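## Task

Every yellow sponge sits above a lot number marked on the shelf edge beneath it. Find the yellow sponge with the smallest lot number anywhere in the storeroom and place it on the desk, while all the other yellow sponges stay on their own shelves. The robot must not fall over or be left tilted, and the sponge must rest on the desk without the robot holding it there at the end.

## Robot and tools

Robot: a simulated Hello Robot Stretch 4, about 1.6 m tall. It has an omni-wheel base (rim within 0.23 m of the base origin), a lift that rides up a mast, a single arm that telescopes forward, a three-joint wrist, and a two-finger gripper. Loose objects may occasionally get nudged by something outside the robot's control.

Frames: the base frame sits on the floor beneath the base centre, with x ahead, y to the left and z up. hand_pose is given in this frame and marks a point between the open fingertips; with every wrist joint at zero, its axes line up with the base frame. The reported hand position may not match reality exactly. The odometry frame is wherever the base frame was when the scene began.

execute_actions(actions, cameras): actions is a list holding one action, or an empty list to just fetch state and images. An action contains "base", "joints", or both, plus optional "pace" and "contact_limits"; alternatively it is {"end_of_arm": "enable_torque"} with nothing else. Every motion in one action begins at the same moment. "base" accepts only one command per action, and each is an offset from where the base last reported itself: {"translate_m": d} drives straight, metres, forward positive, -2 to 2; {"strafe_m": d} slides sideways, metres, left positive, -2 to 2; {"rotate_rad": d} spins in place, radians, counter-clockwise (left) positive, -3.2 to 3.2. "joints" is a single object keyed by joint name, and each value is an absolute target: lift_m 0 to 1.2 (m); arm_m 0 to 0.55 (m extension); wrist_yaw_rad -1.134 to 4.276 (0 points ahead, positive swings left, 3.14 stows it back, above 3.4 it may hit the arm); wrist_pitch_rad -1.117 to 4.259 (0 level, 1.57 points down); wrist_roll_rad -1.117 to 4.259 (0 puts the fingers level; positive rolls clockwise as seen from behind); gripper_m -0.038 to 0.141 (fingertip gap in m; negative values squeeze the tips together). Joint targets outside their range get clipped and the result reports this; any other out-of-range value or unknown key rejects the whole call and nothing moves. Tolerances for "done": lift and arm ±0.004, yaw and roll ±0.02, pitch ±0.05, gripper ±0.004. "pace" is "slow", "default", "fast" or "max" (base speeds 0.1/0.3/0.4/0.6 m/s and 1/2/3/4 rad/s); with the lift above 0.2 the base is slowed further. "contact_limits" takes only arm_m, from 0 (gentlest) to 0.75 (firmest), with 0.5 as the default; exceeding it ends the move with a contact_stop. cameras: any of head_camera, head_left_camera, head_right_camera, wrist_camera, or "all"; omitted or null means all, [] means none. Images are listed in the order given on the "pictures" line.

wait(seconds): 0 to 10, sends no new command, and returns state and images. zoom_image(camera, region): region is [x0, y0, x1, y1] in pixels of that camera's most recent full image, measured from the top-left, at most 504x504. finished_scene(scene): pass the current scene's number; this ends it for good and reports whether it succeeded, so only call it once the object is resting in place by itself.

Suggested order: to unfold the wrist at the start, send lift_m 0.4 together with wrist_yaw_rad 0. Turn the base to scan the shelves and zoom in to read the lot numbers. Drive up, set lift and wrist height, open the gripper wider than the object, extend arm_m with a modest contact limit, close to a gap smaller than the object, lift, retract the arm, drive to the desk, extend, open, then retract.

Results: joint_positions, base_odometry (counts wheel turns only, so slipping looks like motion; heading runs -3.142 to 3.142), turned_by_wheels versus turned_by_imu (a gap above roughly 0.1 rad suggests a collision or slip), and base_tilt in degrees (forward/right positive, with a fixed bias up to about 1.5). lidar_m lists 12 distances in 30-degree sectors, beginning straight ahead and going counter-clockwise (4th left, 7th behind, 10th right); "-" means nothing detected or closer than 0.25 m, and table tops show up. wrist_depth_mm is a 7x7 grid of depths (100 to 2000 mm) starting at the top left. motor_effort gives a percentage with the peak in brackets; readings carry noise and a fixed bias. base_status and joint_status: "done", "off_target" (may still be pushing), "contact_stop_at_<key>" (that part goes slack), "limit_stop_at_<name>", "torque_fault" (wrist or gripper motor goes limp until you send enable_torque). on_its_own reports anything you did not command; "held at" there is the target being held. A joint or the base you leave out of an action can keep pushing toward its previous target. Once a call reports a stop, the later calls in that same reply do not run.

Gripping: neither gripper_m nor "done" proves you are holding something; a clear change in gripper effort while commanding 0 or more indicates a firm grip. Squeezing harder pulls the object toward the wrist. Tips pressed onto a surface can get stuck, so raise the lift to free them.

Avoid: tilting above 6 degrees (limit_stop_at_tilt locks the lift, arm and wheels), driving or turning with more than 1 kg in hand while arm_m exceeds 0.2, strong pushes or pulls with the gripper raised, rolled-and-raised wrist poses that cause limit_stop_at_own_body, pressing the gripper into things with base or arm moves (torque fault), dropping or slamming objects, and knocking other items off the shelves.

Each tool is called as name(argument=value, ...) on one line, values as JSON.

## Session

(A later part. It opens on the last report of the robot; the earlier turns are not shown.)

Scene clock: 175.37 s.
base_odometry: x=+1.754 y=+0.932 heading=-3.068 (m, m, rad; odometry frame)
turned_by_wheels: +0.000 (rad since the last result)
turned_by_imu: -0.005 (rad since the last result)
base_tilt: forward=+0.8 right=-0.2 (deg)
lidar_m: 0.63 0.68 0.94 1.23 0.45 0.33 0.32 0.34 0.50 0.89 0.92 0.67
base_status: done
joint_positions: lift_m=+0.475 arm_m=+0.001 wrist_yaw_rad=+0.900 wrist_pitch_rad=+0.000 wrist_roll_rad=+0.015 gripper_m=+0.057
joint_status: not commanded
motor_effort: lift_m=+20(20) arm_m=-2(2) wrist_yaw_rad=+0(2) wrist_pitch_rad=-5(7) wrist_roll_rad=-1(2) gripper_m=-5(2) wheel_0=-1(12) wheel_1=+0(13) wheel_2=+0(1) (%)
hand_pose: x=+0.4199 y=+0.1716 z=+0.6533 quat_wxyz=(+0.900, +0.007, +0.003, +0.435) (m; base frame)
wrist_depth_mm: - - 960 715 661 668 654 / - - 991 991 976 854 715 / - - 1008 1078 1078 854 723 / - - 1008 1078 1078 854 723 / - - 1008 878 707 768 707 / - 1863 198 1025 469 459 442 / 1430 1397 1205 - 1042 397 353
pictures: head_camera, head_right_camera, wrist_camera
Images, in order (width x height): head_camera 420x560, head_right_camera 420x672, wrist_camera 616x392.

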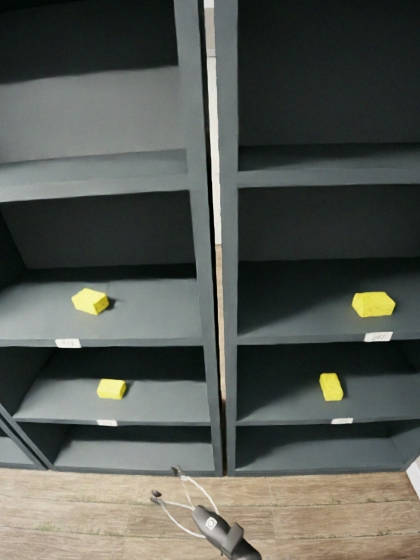

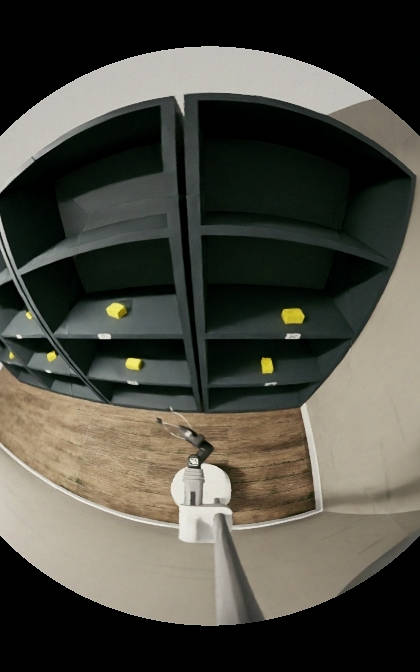

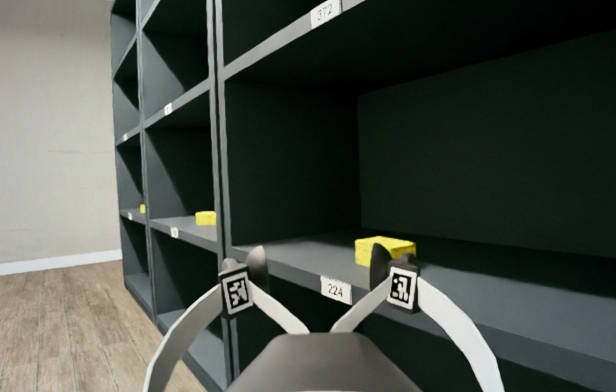

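zoom_image(camera="wrist_camera", region=[305, 265, 375, 312])

zoom_image(camera="head_camera", region=[310, 320, 410, 435])

execute_actions(actions=[{"joints": {"wrist_yaw_rad": -0.68, "lift_m": 0.46}, "pace": "fast"}], cameras=["wrist_camera", "head_camera"])

Region (305, 265, 375, 312) of wrist_camera's 616x392 image, scaled by 7.200; it fills the top 338 rows of this view, and the rest is white.

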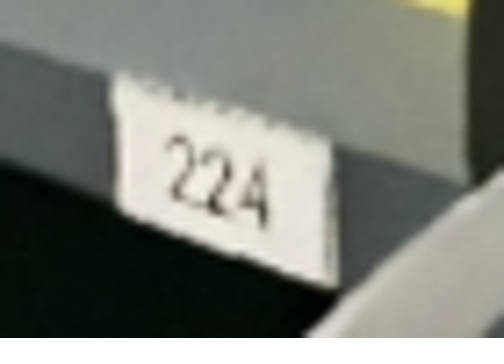

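Region (310, 320, 410, 435) of head_camera's 420x560 image, scaled by 4.383, with more detail than that image has; it fills the left 438 columns of this view, and the rest is white.

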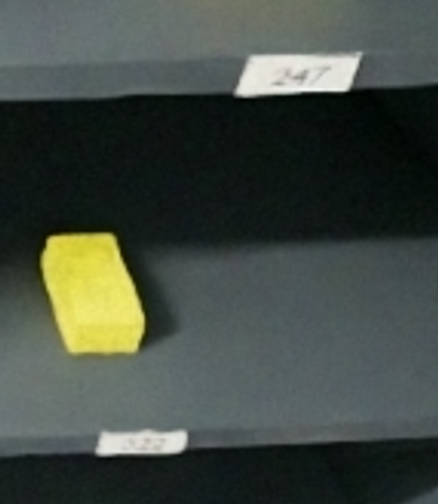

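Scene clock: 180.17 s.
base_odometry: x=+1.754 y=+0.932 heading=-3.068 (m, m, rad; odometry frame)
turned_by_wheels: +0.000 (rad since the last result)
turned_by_imu: -0.001 (rad since the last result)
base_tilt: forward=+0.7 right=-0.2 (deg)
lidar_m: 0.63 0.68 0.93 1.23 0.44 0.31 0.31 0.32 0.49 0.89 0.92 0.67
base_status: not commanded
joint_positions: lift_m=+0.460 arm_m=+0.001 wrist_yaw_rad=-0.680 wrist_pitch_rad=+0.000 wrist_roll_rad=+0.015 gripper_m=+0.057
joint_status: all done
motor_effort: lift_m=+17(18) arm_m=-1(1) wrist_yaw_rad=-2(8) wrist_pitch_rad=-6(7) wrist_roll_rad=-2(2) gripper_m=-2(4) wheel_0=-1(1) wheel_1=+1(1) wheel_2=+0(1) (%)
hand_pose: x=+0.3416 y=-0.2493 z=+0.6384 quat_wxyz=(+0.943, +0.007, -0.003, -0.333) (m; base frame)
wrist_depth_mm: 609 640 661 668 788 809 691 / 759 831 931 1060 946 809 691 / 768 878 991 1098 960 831 707 / 768 878 1008 1160 976 842 707 / 759 831 723 699 866 842 715 / 469 480 198 1078 904 831 723 / 759 842 1008 - 931 809 723
pictures: head_camera, wrist_camera
Images, in order (width x height): head_camera 420x560, wrist_camera 616x392.

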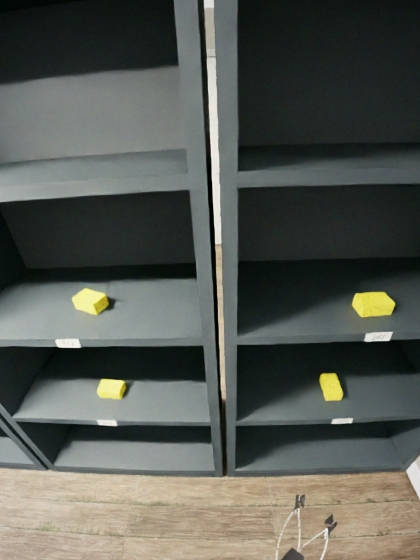

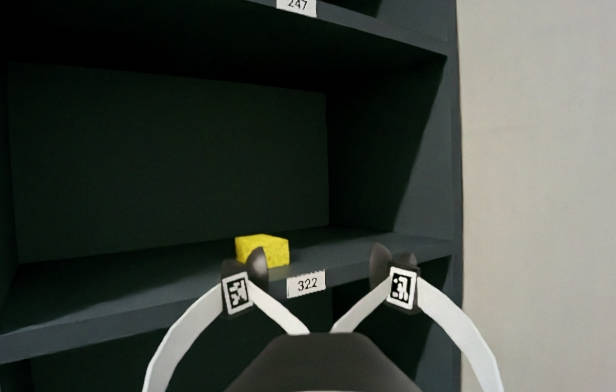

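zoom_image(camera="head_camera", region=[60, 350, 180, 440])

Region (60, 350, 180, 440) of head_camera's 420x560 image, scaled by 4.200, with more detail than that image has; it fills the top 378 rows of this view, and the rest is white.

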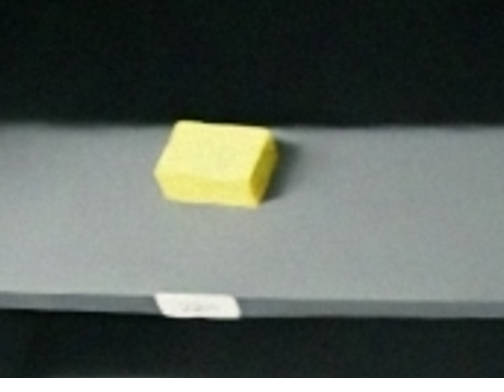

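execute_actions(actions=[{"base": {"strafe_m": 0.54}, "joints": {"wrist_yaw_rad": 0.0, "wrist_pitch_rad": 0.3, "gripper_m": 0.14, "lift_m": 0.465}, "pace": "fast"}], cameras=["wrist_camera", "head_camera"])

Scene clock: 192.97 s.
base_odometry: x=+1.794 y=+0.393 heading=-3.069 (m, m, rad; odometry frame)
turned_by_wheels: +0.000 (rad since the last result)
turned_by_imu: +0.001 (rad since the last result)
base_tilt: forward=+0.7 right=-0.2 (deg)
lidar_m: 0.64 0.69 0.96 1.20 0.44 0.32 0.26 0.32 0.47 1.41 0.92 0.68
base_status: done
joint_positions: lift_m=+0.465 arm_m=+0.001 wrist_yaw_rad=+0.000 wrist_pitch_rad=+0.302 wrist_roll_rad=+0.015 gripper_m=+0.140
joint_status: all done
motor_effort: lift_m=+21(22) arm_m=-1(1) wrist_yaw_rad=+0(5) wrist_pitch_rad=-6(3) wrist_roll_rad=-1(2) gripper_m=+1(5) wheel_0=+0(10) wheel_1=-2(8) wheel_2=-1(1) (%)
hand_pose: x=+0.4476 y=-0.0875 z=+0.5573 quat_wxyz=(+0.989, +0.008, +0.150, -0.001) (m; base frame)
wrist_depth_mm: 585 788 820 798 788 768 609 / 585 820 842 831 842 820 615 / 591 723 715 539 654 621 564 / 496 477 462 455 469 455 449 / 580 768 991 991 991 750 609 / 569 723 878 931 842 750 634 / 585 741 809 - 788 741 621
pictures: head_camera, wrist_camera
Images, in order (width x height): head_camera 420x560, wrist_camera 616x392.

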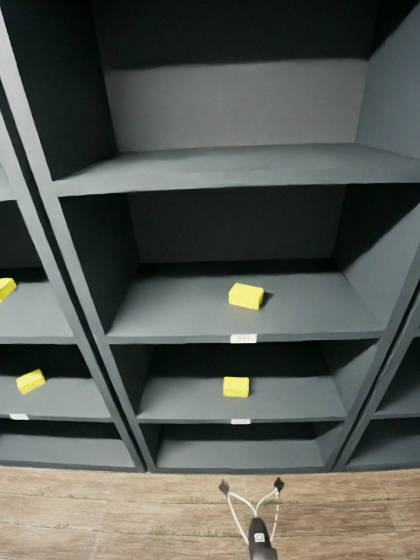

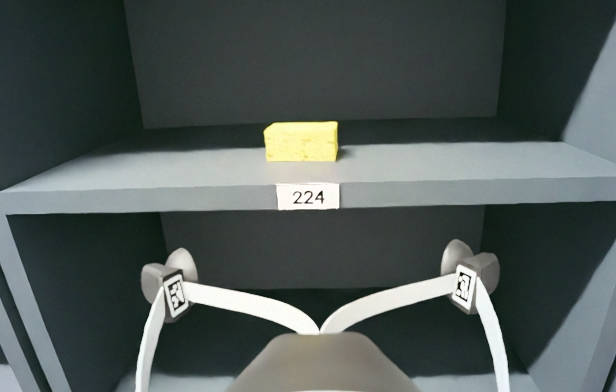

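execute_actions(actions=[])

Scene clock: 201.67 s.
base_odometry: x=+1.794 y=+0.393 heading=-3.069 (m, m, rad; odometry frame)
turned_by_wheels: +0.000 (rad since the last result)
turned_by_imu: -0.001 (rad since the last result)
base_tilt: forward=+0.8 right=-0.2 (deg)
lidar_m: 0.63 0.69 0.95 1.19 0.44 0.31 0.30 0.32 0.48 1.38 0.92 0.70
base_status: done
joint_positions: lift_m=+0.465 arm_m=+0.001 wrist_yaw_rad=+0.000 wrist_pitch_rad=+0.302 wrist_roll_rad=+0.015 gripper_m=+0.140
joint_status: all done
motor_effort: lift_m=+21(22) arm_m=-1(1) wrist_yaw_rad=+0(5) wrist_pitch_rad=-5(3) wrist_roll_rad=-2(2) gripper_m=+1(5) wheel_0=+0(10) wheel_1=-1(8) wheel_2=-1(1) (%)
hand_pose: x=+0.4476 y=-0.0875 z=+0.5573 quat_wxyz=(+0.989, +0.008, +0.150, -0.001) (m; base frame)
wrist_depth_mm: 585 798 798 798 798 768 603 / 585 831 854 831 820 820 609 / 585 732 715 539 654 621 569 / 492 473 466 455 477 455 449 / 574 768 976 991 976 750 615 / 580 715 878 946 866 750 627 / 591 750 809 - 778 750 627
pictures: head_camera, head_left_camera, head_right_camera, wrist_camera
Images, in order (width x height): head_camera 420x560, head_left_camera 420x672, head_right_camera 420x672, wrist_camera 616x392.

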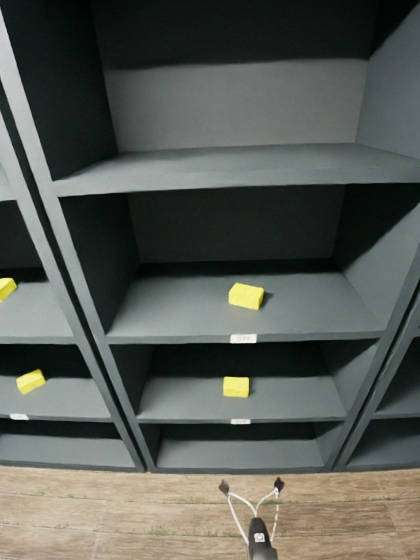

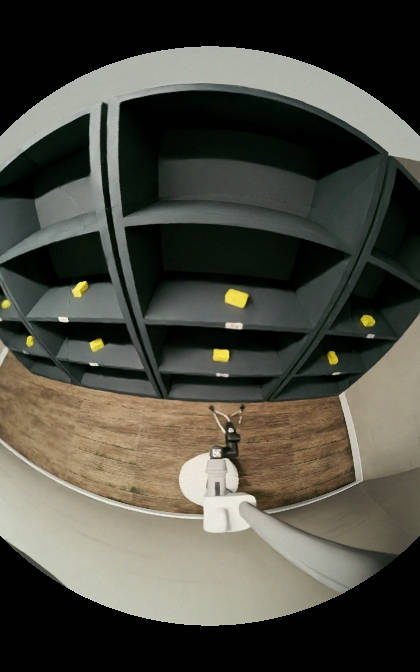

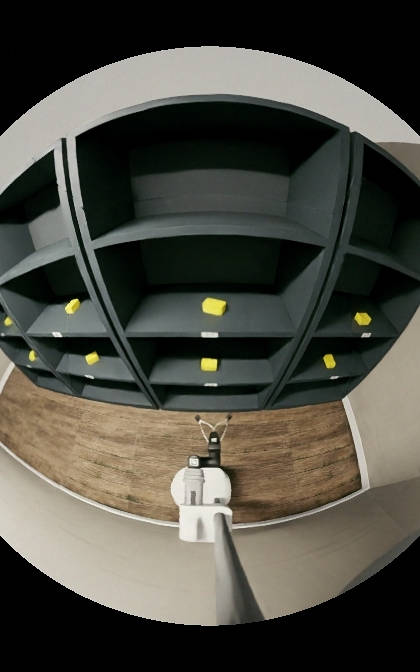

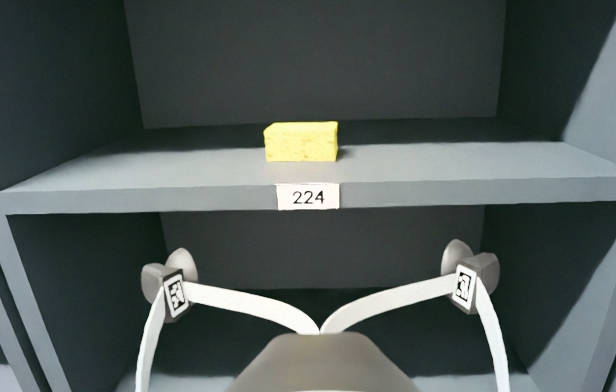

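execute_actions(actions=[{"base": {"strafe_m": 0.024}, "joints": {"arm_m": 0.24}, "pace": "fast"}], cameras=["wrist_camera", "head_camera"])

Scene clock: 210.77 s.
base_odometry: x=+1.795 y=+0.369 heading=-3.069 (m, m, rad; odometry frame)
turned_by_wheels: +0.000 (rad since the last result)
turned_by_imu: -0.001 (rad since the last result)
base_tilt: forward=+0.7 right=-0.2 (deg)
lidar_m: 0.64 0.68 0.96 1.20 0.44 0.31 0.29 0.33 0.48 1.38 0.95 0.68
base_status: done
joint_positions: lift_m=+0.465 arm_m=+0.239 wrist_yaw_rad=+0.000 wrist_pitch_rad=+0.302 wrist_roll_rad=+0.015 gripper_m=+0.140
joint_status: all done
motor_effort: lift_m=+21(21) arm_m=+5(6) wrist_yaw_rad=-1(0) wrist_pitch_rad=-6(6) wrist_roll_rad=-2(2) gripper_m=-1(0) wheel_0=+1(8) wheel_1=+0(9) wheel_2=-1(1) (%)
hand_pose: x=+0.6854 y=-0.0874 z=+0.5572 quat_wxyz=(+0.989, +0.007, +0.150, -0.001) (m; base frame)
wrist_depth_mm: 544 597 597 580 580 569 574 / 554 621 627 615 603 603 585 / 549 647 634 634 627 615 597 / 442 427 418 314 364 384 377 / 303 301 294 290 285 260 274 / 243 240 235 234 227 225 224 / 530 668 768 - 732 723 676
pictures: head_camera, wrist_camera
Images, in order (width x height): head_camera 420x560, wrist_camera 616x392.

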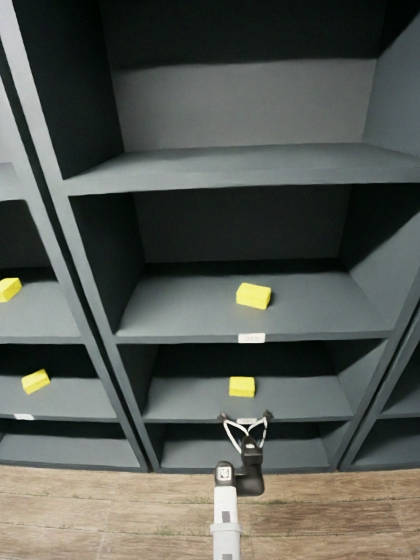

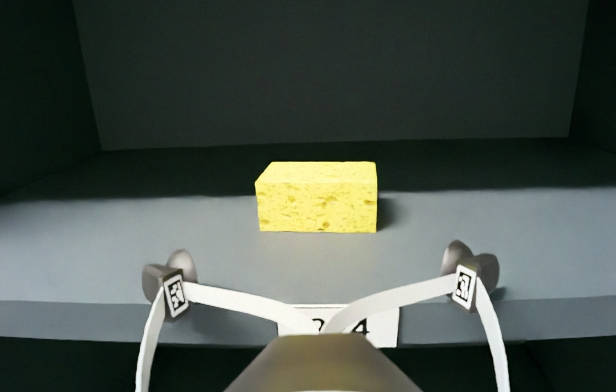

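execute_actions(actions=[{"joints": {"arm_m": 0.375, "lift_m": 0.458}, "pace": "default"}], cameras=["wrist_camera", "head_camera"])

Scene clock: 223.53 s.
base_odometry: x=+1.796 y=+0.369 heading=-3.069 (m, m, rad; odometry frame)
turned_by_wheels: +0.000 (rad since the last result)
turned_by_imu: -0.001 (rad since the last result)
base_tilt: forward=+0.7 right=-0.2 (deg)
lidar_m: 0.62 0.66 0.97 1.18 0.44 0.30 0.29 0.35 0.49 1.39 0.92 0.67
base_status: not commanded
joint_positions: lift_m=+0.459 arm_m=+0.374 wrist_yaw_rad=-0.003 wrist_pitch_rad=+0.296 wrist_roll_rad=+0.015 gripper_m=+0.140
joint_status: all done
motor_effort: lift_m=+13(23) arm_m=+8(9) wrist_yaw_rad=+8(9) wrist_pitch_rad=+11(11) wrist_roll_rad=-2(2) gripper_m=-1(0) wheel_0=+1(1) wheel_1=+0(0) wheel_2=-3(3) (%)
hand_pose: x=+0.8201 y=-0.0883 z=+0.5524 quat_wxyz=(+0.989, +0.008, +0.148, -0.003) (m; base frame)
wrist_depth_mm: 477 473 473 466 462 459 452 / 496 500 492 492 484 477 473 / 521 525 521 512 508 496 492 / 442 433 413 407 394 382 375 / 301 297 223 195 204 273 271 / 229 208 196 185 182 198 208 / 187 182 189 - 183 176 -
pictures: head_camera, wrist_camera
Images, in order (width x height): head_camera 420x560, wrist_camera 616x392.

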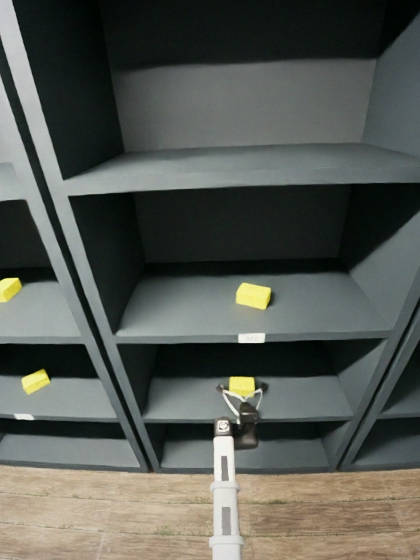

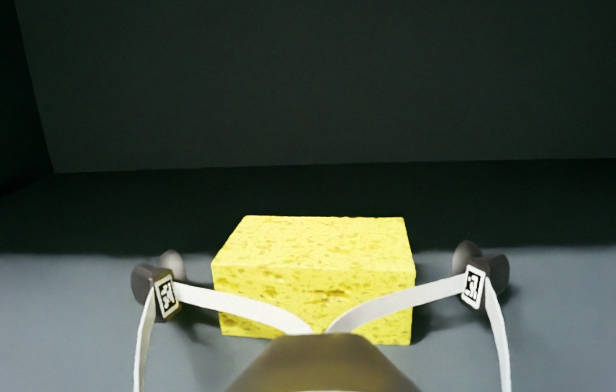

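execute_actions(actions=[{"joints": {"lift_m": 0.467, "gripper_m": 0.058}}], cameras=["wrist_camera"])

Scene clock: 232.30 s.
base_odometry: x=+1.796 y=+0.369 heading=-3.069 (m, m, rad; odometry frame)
turned_by_wheels: +0.000 (rad since the last result)
turned_by_imu: -0.001 (rad since the last result)
base_tilt: forward=+0.8 right=-0.1 (deg)
lidar_m: 0.63 0.67 0.97 1.20 0.43 0.32 0.29 0.32 0.47 1.38 0.95 0.66
base_status: not commanded
joint_positions: lift_m=+0.467 arm_m=+0.374 wrist_yaw_rad=+0.000 wrist_pitch_rad=+0.302 wrist_roll_rad=+0.015 gripper_m=+0.058
joint_status: all done
motor_effort: lift_m=+22(23) arm_m=+6(8) wrist_yaw_rad=+0(8) wrist_pitch_rad=-5(9) wrist_roll_rad=-2(2) gripper_m=-19(21) wheel_0=+1(1) wheel_1=+0(0) wheel_2=-2(3) (%)
hand_pose: x=+0.8203 y=-0.0875 z=+0.5592 quat_wxyz=(+0.989, +0.008, +0.150, -0.001) (m; base frame)
wrist_depth_mm: 480 473 473 466 466 455 452 / 496 492 492 488 480 477 473 / 521 521 521 512 508 500 492 / 449 433 418 410 397 387 377 / 309 304 223 195 201 281 274 / 234 223 185 182 177 199 215 / 191 188 195 - 183 180 182
pictures: wrist_camera
Images, in order (width x height): wrist_camera 616x392.

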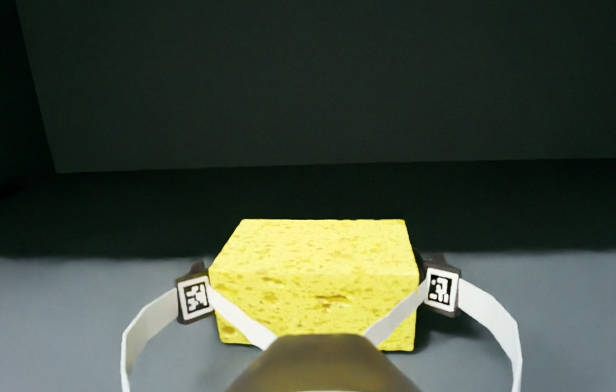

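execute_actions(actions=[{"base": {"translate_m": 0.07}, "joints": {"lift_m": 0.505, "arm_m": 0.0}, "pace": "fast"}], cameras=["wrist_camera", "head_left_camera"])

Scene clock: 255.97 s.
base_odometry: x=+1.726 y=+0.364 heading=-3.069 (m, m, rad; odometry frame)
turned_by_wheels: +0.000 (rad since the last result)
turned_by_imu: -0.001 (rad since the last result)
base_tilt: forward=+0.8 right=-0.1 (deg)
lidar_m: 0.58 0.61 0.87 1.42 0.53 0.37 0.37 0.38 0.57 1.44 0.84 0.60
base_status: done
joint_positions: lift_m=+0.505 arm_m=+0.002 wrist_yaw_rad=+0.000 wrist_pitch_rad=+0.303 wrist_roll_rad=+0.015 gripper_m=+0.058
joint_status: all done
motor_effort: lift_m=+22(25) arm_m=-6(7) wrist_yaw_rad=-1(2) wrist_pitch_rad=-6(9) wrist_roll_rad=-2(2) gripper_m=-19(20) wheel_0=-2(6) wheel_1=-1(6) wheel_2=+1(11) (%)
hand_pose: x=+0.4483 y=-0.0875 z=+0.5971 quat_wxyz=(+0.989, +0.008, +0.151, -0.001) (m; base frame)
wrist_depth_mm: 549 741 750 741 723 715 640 / 554 759 788 778 759 750 654 / 554 741 809 788 778 778 621 / 530 549 535 521 508 496 488 / 418 418 224 195 200 397 394 / 544 683 186 182 178 788 647 / 535 699 820 - 820 788 661
pictures: head_left_camera, wrist_camera
Images, in order (width x height): head_left_camera 420x672, wrist_camera 616x392.

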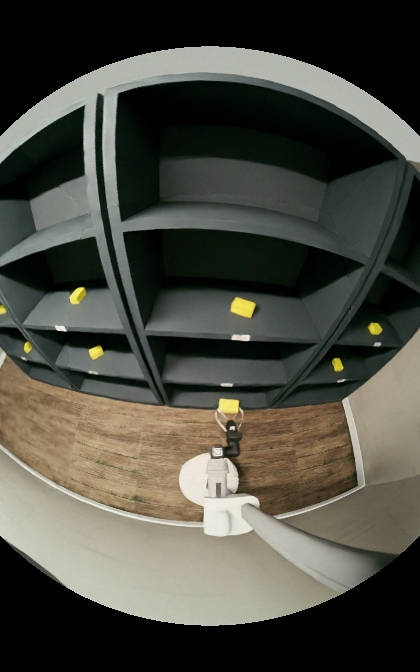

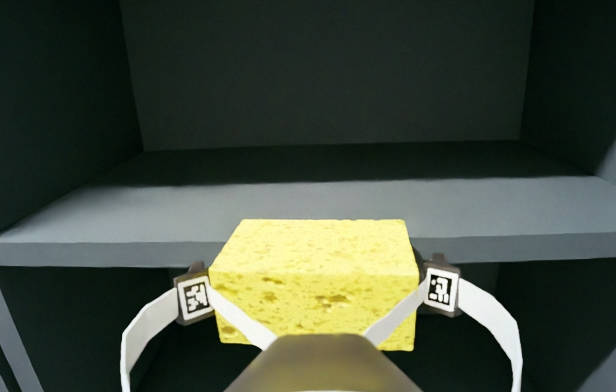

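execute_actions(actions=[{"base": {"strafe_m": 2.0}, "joints": {"wrist_yaw_rad": 1.5, "lift_m": 0.25}, "pace": "max"}], cameras=["head_left_camera", "wrist_camera"])

Scene clock: 263.10 s.
base_odometry: x=+1.871 y=-1.630 heading=-3.069 (m, m, rad; odometry frame)
turned_by_wheels: +0.000 (rad since the last result)
turned_by_imu: +0.006 (rad since the last result)
base_tilt: forward=+0.8 right=-0.2 (deg)
lidar_m: 0.61 0.65 1.30 1.21 0.47 0.33 0.33 0.33 0.52 1.50 0.91 0.67
base_status: done
joint_positions: lift_m=+0.250 arm_m=+0.002 wrist_yaw_rad=+1.500 wrist_pitch_rad=+0.302 wrist_roll_rad=+0.015 gripper_m=+0.058
joint_status: all done
motor_effort: lift_m=+19(19) arm_m=-5(6) wrist_yaw_rad=-1(11) wrist_pitch_rad=-6(7) wrist_roll_rad=-1(1) gripper_m=-19(21) wheel_0=+1(10) wheel_1=-1(13) wheel_2=+1(2) (%)
hand_pose: x=+0.2795 y=+0.2685 z=+0.3423 quat_wxyz=(+0.724, -0.097, +0.115, +0.673) (m; base frame)
wrist_depth_mm: 904 1078 1078 1118 1098 1098 1098 / 891 1118 1118 1138 1138 1138 1182 / 878 1182 1182 1205 1205 1205 1205 / 878 1182 1229 1205 1229 1229 1182 / 854 976 223 195 200 891 866 / 759 715 186 182 178 640 683 / 621 609 603 - 585 564 564
pictures: head_left_camera, wrist_camera
Images, in order (width x height): head_left_camera 420x672, wrist_camera 616x392.

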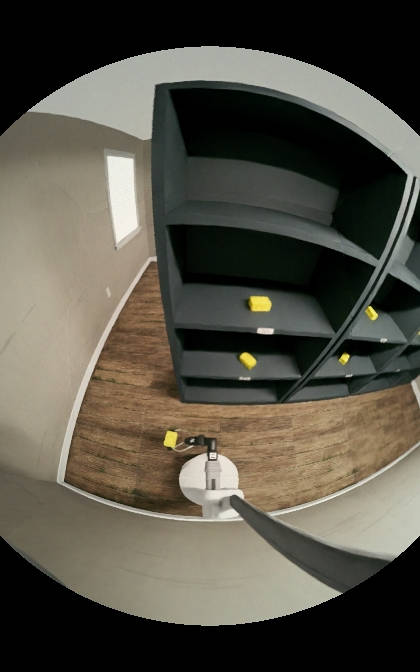

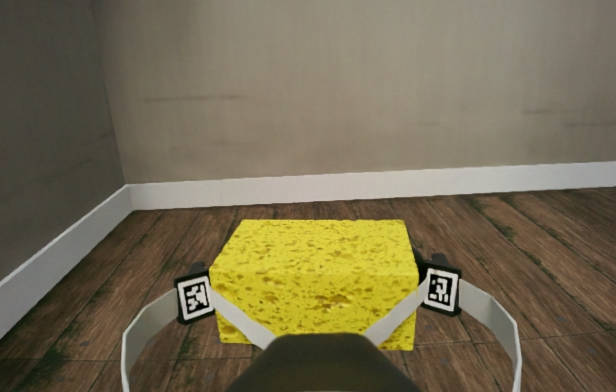

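execute_actions(actions=[{"base": {"strafe_m": 0.61}, "joints": {"wrist_yaw_rad": 0.0, "lift_m": 0.22}, "pace": "max"}], cameras=["head_left_camera", "head_camera"])

Scene clock: 271.20 s.
base_odometry: x=+1.916 y=-2.239 heading=-3.069 (m, m, rad; odometry frame)
turned_by_wheels: +0.000 (rad since the last result)
turned_by_imu: +0.001 (rad since the last result)
base_tilt: forward=+0.8 right=-0.1 (deg)
lidar_m: 2.27 0.90 0.68 0.64 0.45 0.31 0.29 0.33 0.46 1.48 0.91 0.74
base_status: done
joint_positions: lift_m=+0.220 arm_m=+0.002 wrist_yaw_rad=+0.000 wrist_pitch_rad=+0.302 wrist_roll_rad=+0.015 gripper_m=+0.058
joint_status: all done
motor_effort: lift_m=+19(20) arm_m=-5(5) wrist_yaw_rad=-2(10) wrist_pitch_rad=-7(6) wrist_roll_rad=-2(2) gripper_m=-20(20) wheel_0=+2(13) wheel_1=+0(12) wheel_2=+1(2) (%)
hand_pose: x=+0.4482 y=-0.0873 z=+0.3123 quat_wxyz=(+0.989, +0.007, +0.151, -0.001) (m; base frame)
wrist_depth_mm: 960 1366 - - - 634 424 / 960 1336 - - - 640 433 / 976 1336 - - 1863 640 439 / 991 1229 1205 1229 1182 661 452 / 866 917 223 195 201 609 469 / 699 661 186 183 179 517 500 / 580 564 569 - 544 530 512
pictures: head_camera, head_left_camera
Images, in order (width x height): head_camera 420x560, head_left_camera 420x672.

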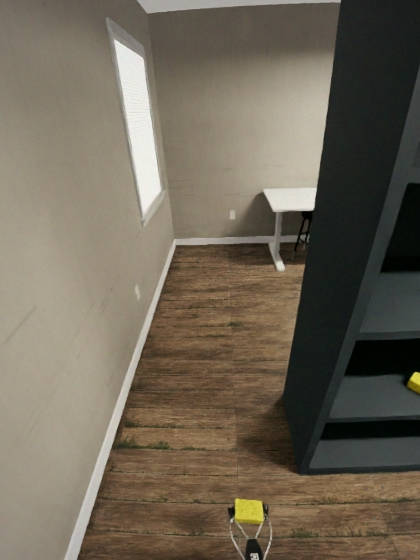

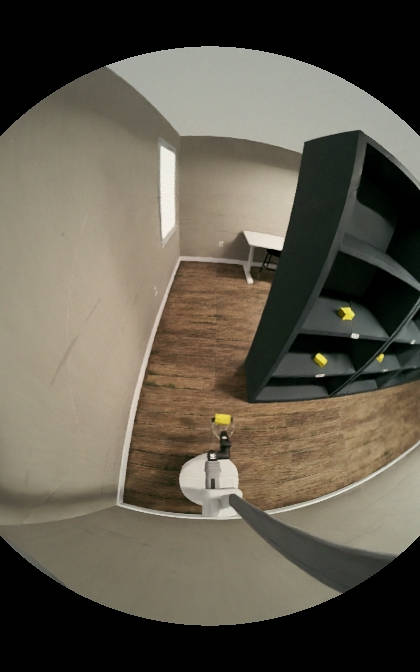

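execute_actions(actions=[{"base": {"translate_m": 1.97}, "joints": {"lift_m": 0.78}, "pace": "max"}], cameras=["head_right_camera", "head_camera", "wrist_camera"])

Scene clock: 284.90 s.
base_odometry: x=-0.049 y=-2.383 heading=-3.069 (m, m, rad; odometry frame)
turned_by_wheels: +0.000 (rad since the last result)
turned_by_imu: +0.005 (rad since the last result)
base_tilt: forward=+0.7 right=-0.1 (deg)
lidar_m: 1.43 0.76 0.57 0.57 0.61 0.89 2.27 0.91 1.23 3.67 0.95 0.85
base_status: done
joint_positions: lift_m=+0.780 arm_m=+0.002 wrist_yaw_rad=+0.000 wrist_pitch_rad=+0.302 wrist_roll_rad=+0.015 gripper_m=+0.058
joint_status: all done
motor_effort: lift_m=+20(25) arm_m=-5(5) wrist_yaw_rad=-1(2) wrist_pitch_rad=-7(6) wrist_roll_rad=-2(2) gripper_m=-20(19) wheel_0=-1(6) wheel_1=+0(7) wheel_2=+0(14) (%)
hand_pose: x=+0.4482 y=-0.0874 z=+0.8723 quat_wxyz=(+0.989, +0.008, +0.151, -0.001) (m; base frame)
wrist_depth_mm: 878 1098 1118 1078 1078 1078 1042 / 891 1160 1160 1182 1118 1118 1098 / 866 1205 1229 1205 1182 1160 1138 / 891 1229 1281 1281 1255 1229 831 / 878 1229 224 195 201 1308 1255 / 878 1060 186 182 179 1336 917 / 866 1160 1281 - 1229 1205 991
pictures: head_camera, head_right_camera, wrist_camera
Images, in order (width x height): head_camera 420x560, head_right_camera 420x672, wrist_camera 616x392.

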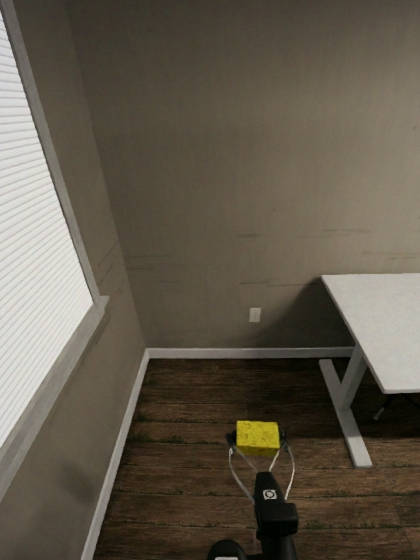

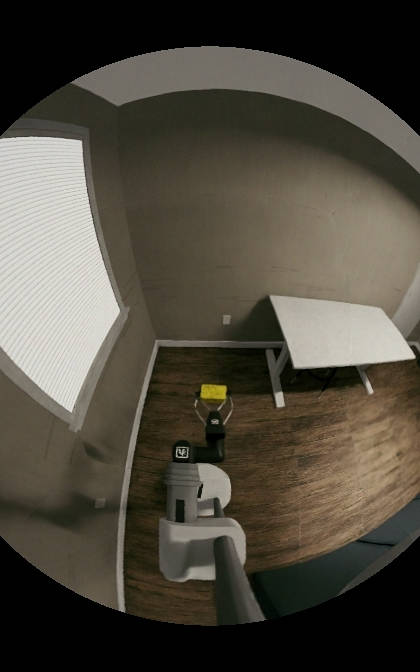

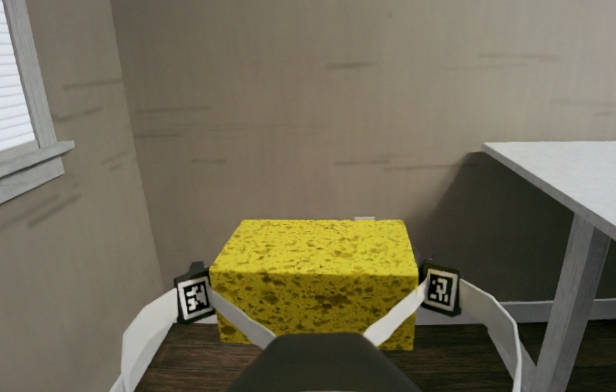

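execute_actions(actions=[{"base": {"strafe_m": -0.68}, "joints": {"arm_m": 0.42, "lift_m": 0.695}, "pace": "max"}], cameras=["head_right_camera", "head_camera", "wrist_camera"])

Scene clock: 311.10 s.
base_odometry: x=-0.099 y=-1.705 heading=-3.069 (m, m, rad; odometry frame)
turned_by_wheels: +0.000 (rad since the last result)
turned_by_imu: -0.004 (rad since the last result)
base_tilt: forward=+0.8 right=-0.2 (deg)
lidar_m: 0.62 1.47 1.23 1.24 1.33 0.86 0.83 0.88 1.26 3.01 0.85 0.64
base_status: done
joint_positions: lift_m=+0.695 arm_m=+0.419 wrist_yaw_rad=+0.000 wrist_pitch_rad=+0.302 wrist_roll_rad=+0.015 gripper_m=+0.058
joint_status: all done
motor_effort: lift_m=+18(17) arm_m=+6(7) wrist_yaw_rad=-1(2) wrist_pitch_rad=-7(8) wrist_roll_rad=-2(2) gripper_m=-19(20) wheel_0=+0(10) wheel_1=+1(10) wheel_2=+0(1) (%)
hand_pose: x=+0.8654 y=-0.0874 z=+0.7875 quat_wxyz=(+0.989, +0.007, +0.151, -0.001) (m; base frame)
wrist_depth_mm: 732 715 707 707 683 683 676 / 759 750 741 741 723 707 707 / 798 809 778 768 759 741 732 / 854 842 544 530 512 500 488 / 904 878 223 195 201 359 355 / 991 286 186 182 178 256 277 / 634 242 240 - 234 232 229
pictures: head_camera, head_right_camera, wrist_camera
Images, in order (width x height): head_camera 420x560, head_right_camera 420x672, wrist_camera 616x392.

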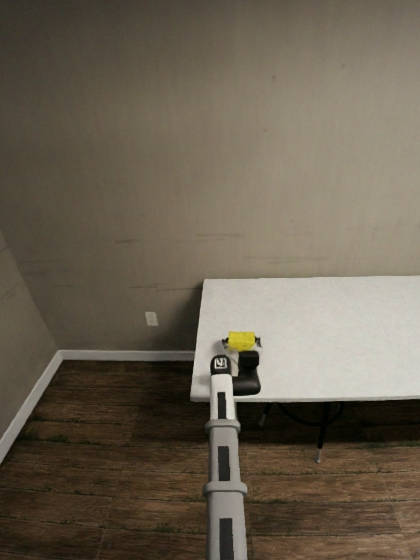

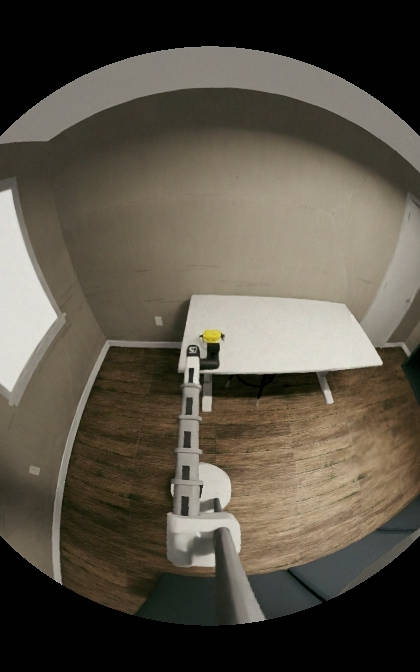

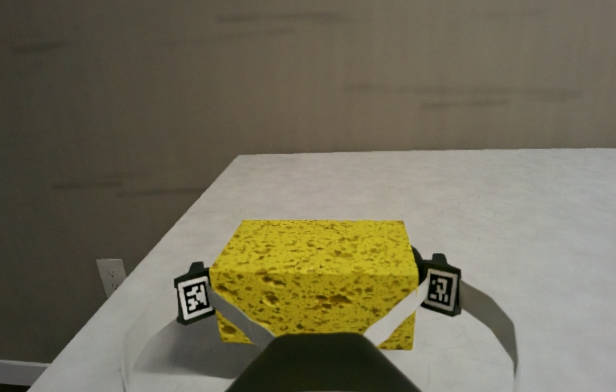

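execute_actions(actions=[{"base": {"strafe_m": -0.1}, "joints": {"lift_m": 0.667}, "pace": "fast"}], cameras=["wrist_camera"])

Scene clock: 319.50 s.
base_odometry: x=-0.106 y=-1.605 heading=-3.068 (m, m, rad; odometry frame)
turned_by_wheels: +0.000 (rad since the last result)
turned_by_imu: -0.001 (rad since the last result)
base_tilt: forward=+0.8 right=-0.2 (deg)
lidar_m: 0.63 0.62 1.36 1.34 1.45 0.86 0.83 0.88 1.28 2.88 0.87 0.65
base_status: done
joint_positions: lift_m=+0.667 arm_m=+0.419 wrist_yaw_rad=+0.000 wrist_pitch_rad=+0.302 wrist_roll_rad=+0.015 gripper_m=+0.058
joint_status: all done
motor_effort: lift_m=+17(18) arm_m=+5(5) wrist_yaw_rad=-1(1) wrist_pitch_rad=-7(6) wrist_roll_rad=-1(2) gripper_m=-19(20) wheel_0=-1(8) wheel_1=+2(10) wheel_2=+0(1) (%)
hand_pose: x=+0.8654 y=-0.0874 z=+0.7595 quat_wxyz=(+0.989, +0.007, +0.151, -0.001) (m; base frame)
wrist_depth_mm: 732 707 707 691 691 676 661 / 750 741 741 715 723 715 699 / 798 778 759 741 707 683 661 / 842 473 459 445 436 424 413 / 340 330 223 195 201 304 300 / 256 243 185 182 178 216 236 / 211 206 205 - 199 196 198
pictures: wrist_camera
Images, in order (width x height): wrist_camera 616x392.

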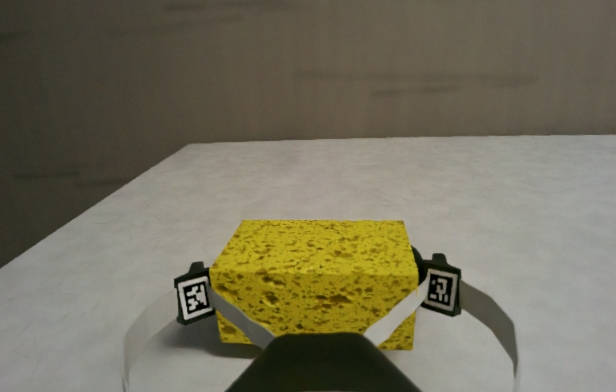

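execute_actions(actions=[{"joints": {"lift_m": 0.654, "gripper_m": 0.135}}], cameras=["wrist_camera"])

Scene clock: 326.23 s.
base_odometry: x=-0.106 y=-1.605 heading=-3.068 (m, m, rad; odometry frame)
turned_by_wheels: +0.000 (rad since the last result)
turned_by_imu: -0.001 (rad since the last result)
base_tilt: forward=+0.7 right=-0.2 (deg)
lidar_m: 0.65 0.70 1.34 1.33 1.44 0.85 0.84 0.91 1.26 2.90 0.90 0.66
base_status: not commanded
joint_positions: lift_m=+0.654 arm_m=+0.419 wrist_yaw_rad=+0.000 wrist_pitch_rad=+0.302 wrist_roll_rad=+0.015 gripper_m=+0.135
joint_status: all done
motor_effort: lift_m=+17(18) arm_m=+5(5) wrist_yaw_rad=-1(0) wrist_pitch_rad=-6(7) wrist_roll_rad=-2(1) gripper_m=+0(21) wheel_0=-1(1) wheel_1=+2(2) wheel_2=+0(0) (%)
hand_pose: x=+0.8654 y=-0.0874 z=+0.7465 quat_wxyz=(+0.989, +0.007, +0.151, -0.001) (m; base frame)
wrist_depth_mm: 723 715 707 691 691 676 668 / 750 759 750 732 723 707 699 / 788 778 707 683 654 634 615 / 842 439 424 413 402 392 382 / 310 304 220 205 224 281 278 / 235 224 204 193 191 204 216 / 192 189 196 - 189 180 182
pictures: wrist_camera
Images, in order (width x height): wrist_camera 616x392.

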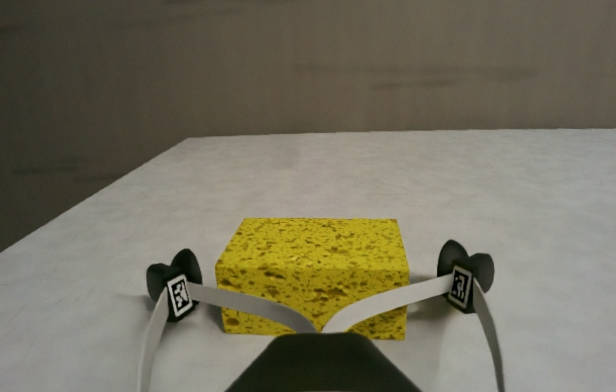

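execute_actions(actions=[{"joints": {"arm_m": 0.29, "lift_m": 0.675}, "pace": "fast"}], cameras=["wrist_camera", "head_camera"])

Scene clock: 329.20 s.
base_odometry: x=-0.106 y=-1.605 heading=-3.068 (m, m, rad; odometry frame)
turned_by_wheels: +0.000 (rad since the last result)
turned_by_imu: -0.001 (rad since the last result)
base_tilt: forward=+0.8 right=-0.2 (deg)
lidar_m: 0.63 0.67 1.35 1.34 1.44 0.86 0.82 0.88 1.28 2.89 0.90 0.65
base_status: not commanded
joint_positions: lift_m=+0.675 arm_m=+0.291 wrist_yaw_rad=+0.000 wrist_pitch_rad=+0.302 wrist_roll_rad=+0.015 gripper_m=+0.135
joint_status: all done
motor_effort: lift_m=+22(22) arm_m=-5(3) wrist_yaw_rad=+0(2) wrist_pitch_rad=-8(6) wrist_roll_rad=-2(2) gripper_m=-1(2) wheel_0=-1(1) wheel_1=+2(2) wheel_2=+0(0) (%)
hand_pose: x=+0.7372 y=-0.0874 z=+0.7671 quat_wxyz=(+0.989, +0.008, +0.151, -0.001) (m; base frame)
wrist_depth_mm: 831 831 842 820 809 798 788 / 866 878 854 842 842 820 820 / 931 917 820 768 750 715 699 / 991 504 480 343 449 445 439 / 353 351 342 322 322 319 315 / 268 255 244 262 238 232 248 / 220 216 224 - 216 206 208
pictures: head_camera, wrist_camera
Images, in order (width x height): head_camera 420x560, wrist_camera 616x392.

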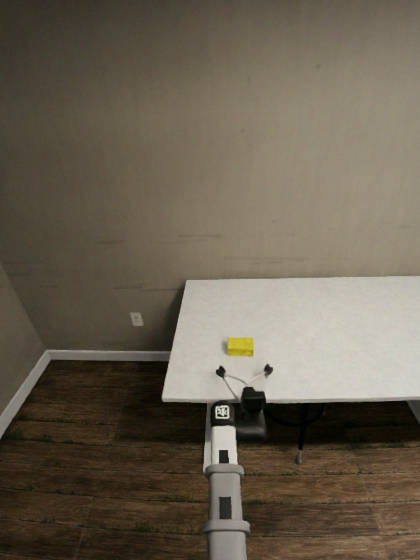

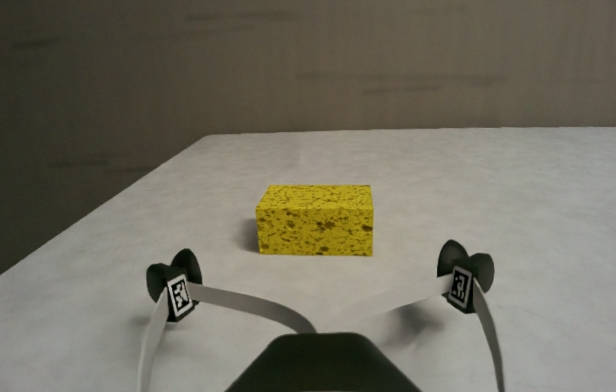

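The sponge is resting on the desk and the gripper is clear of it.

finished_scene(scene=2)

The scene is finished: the task was done.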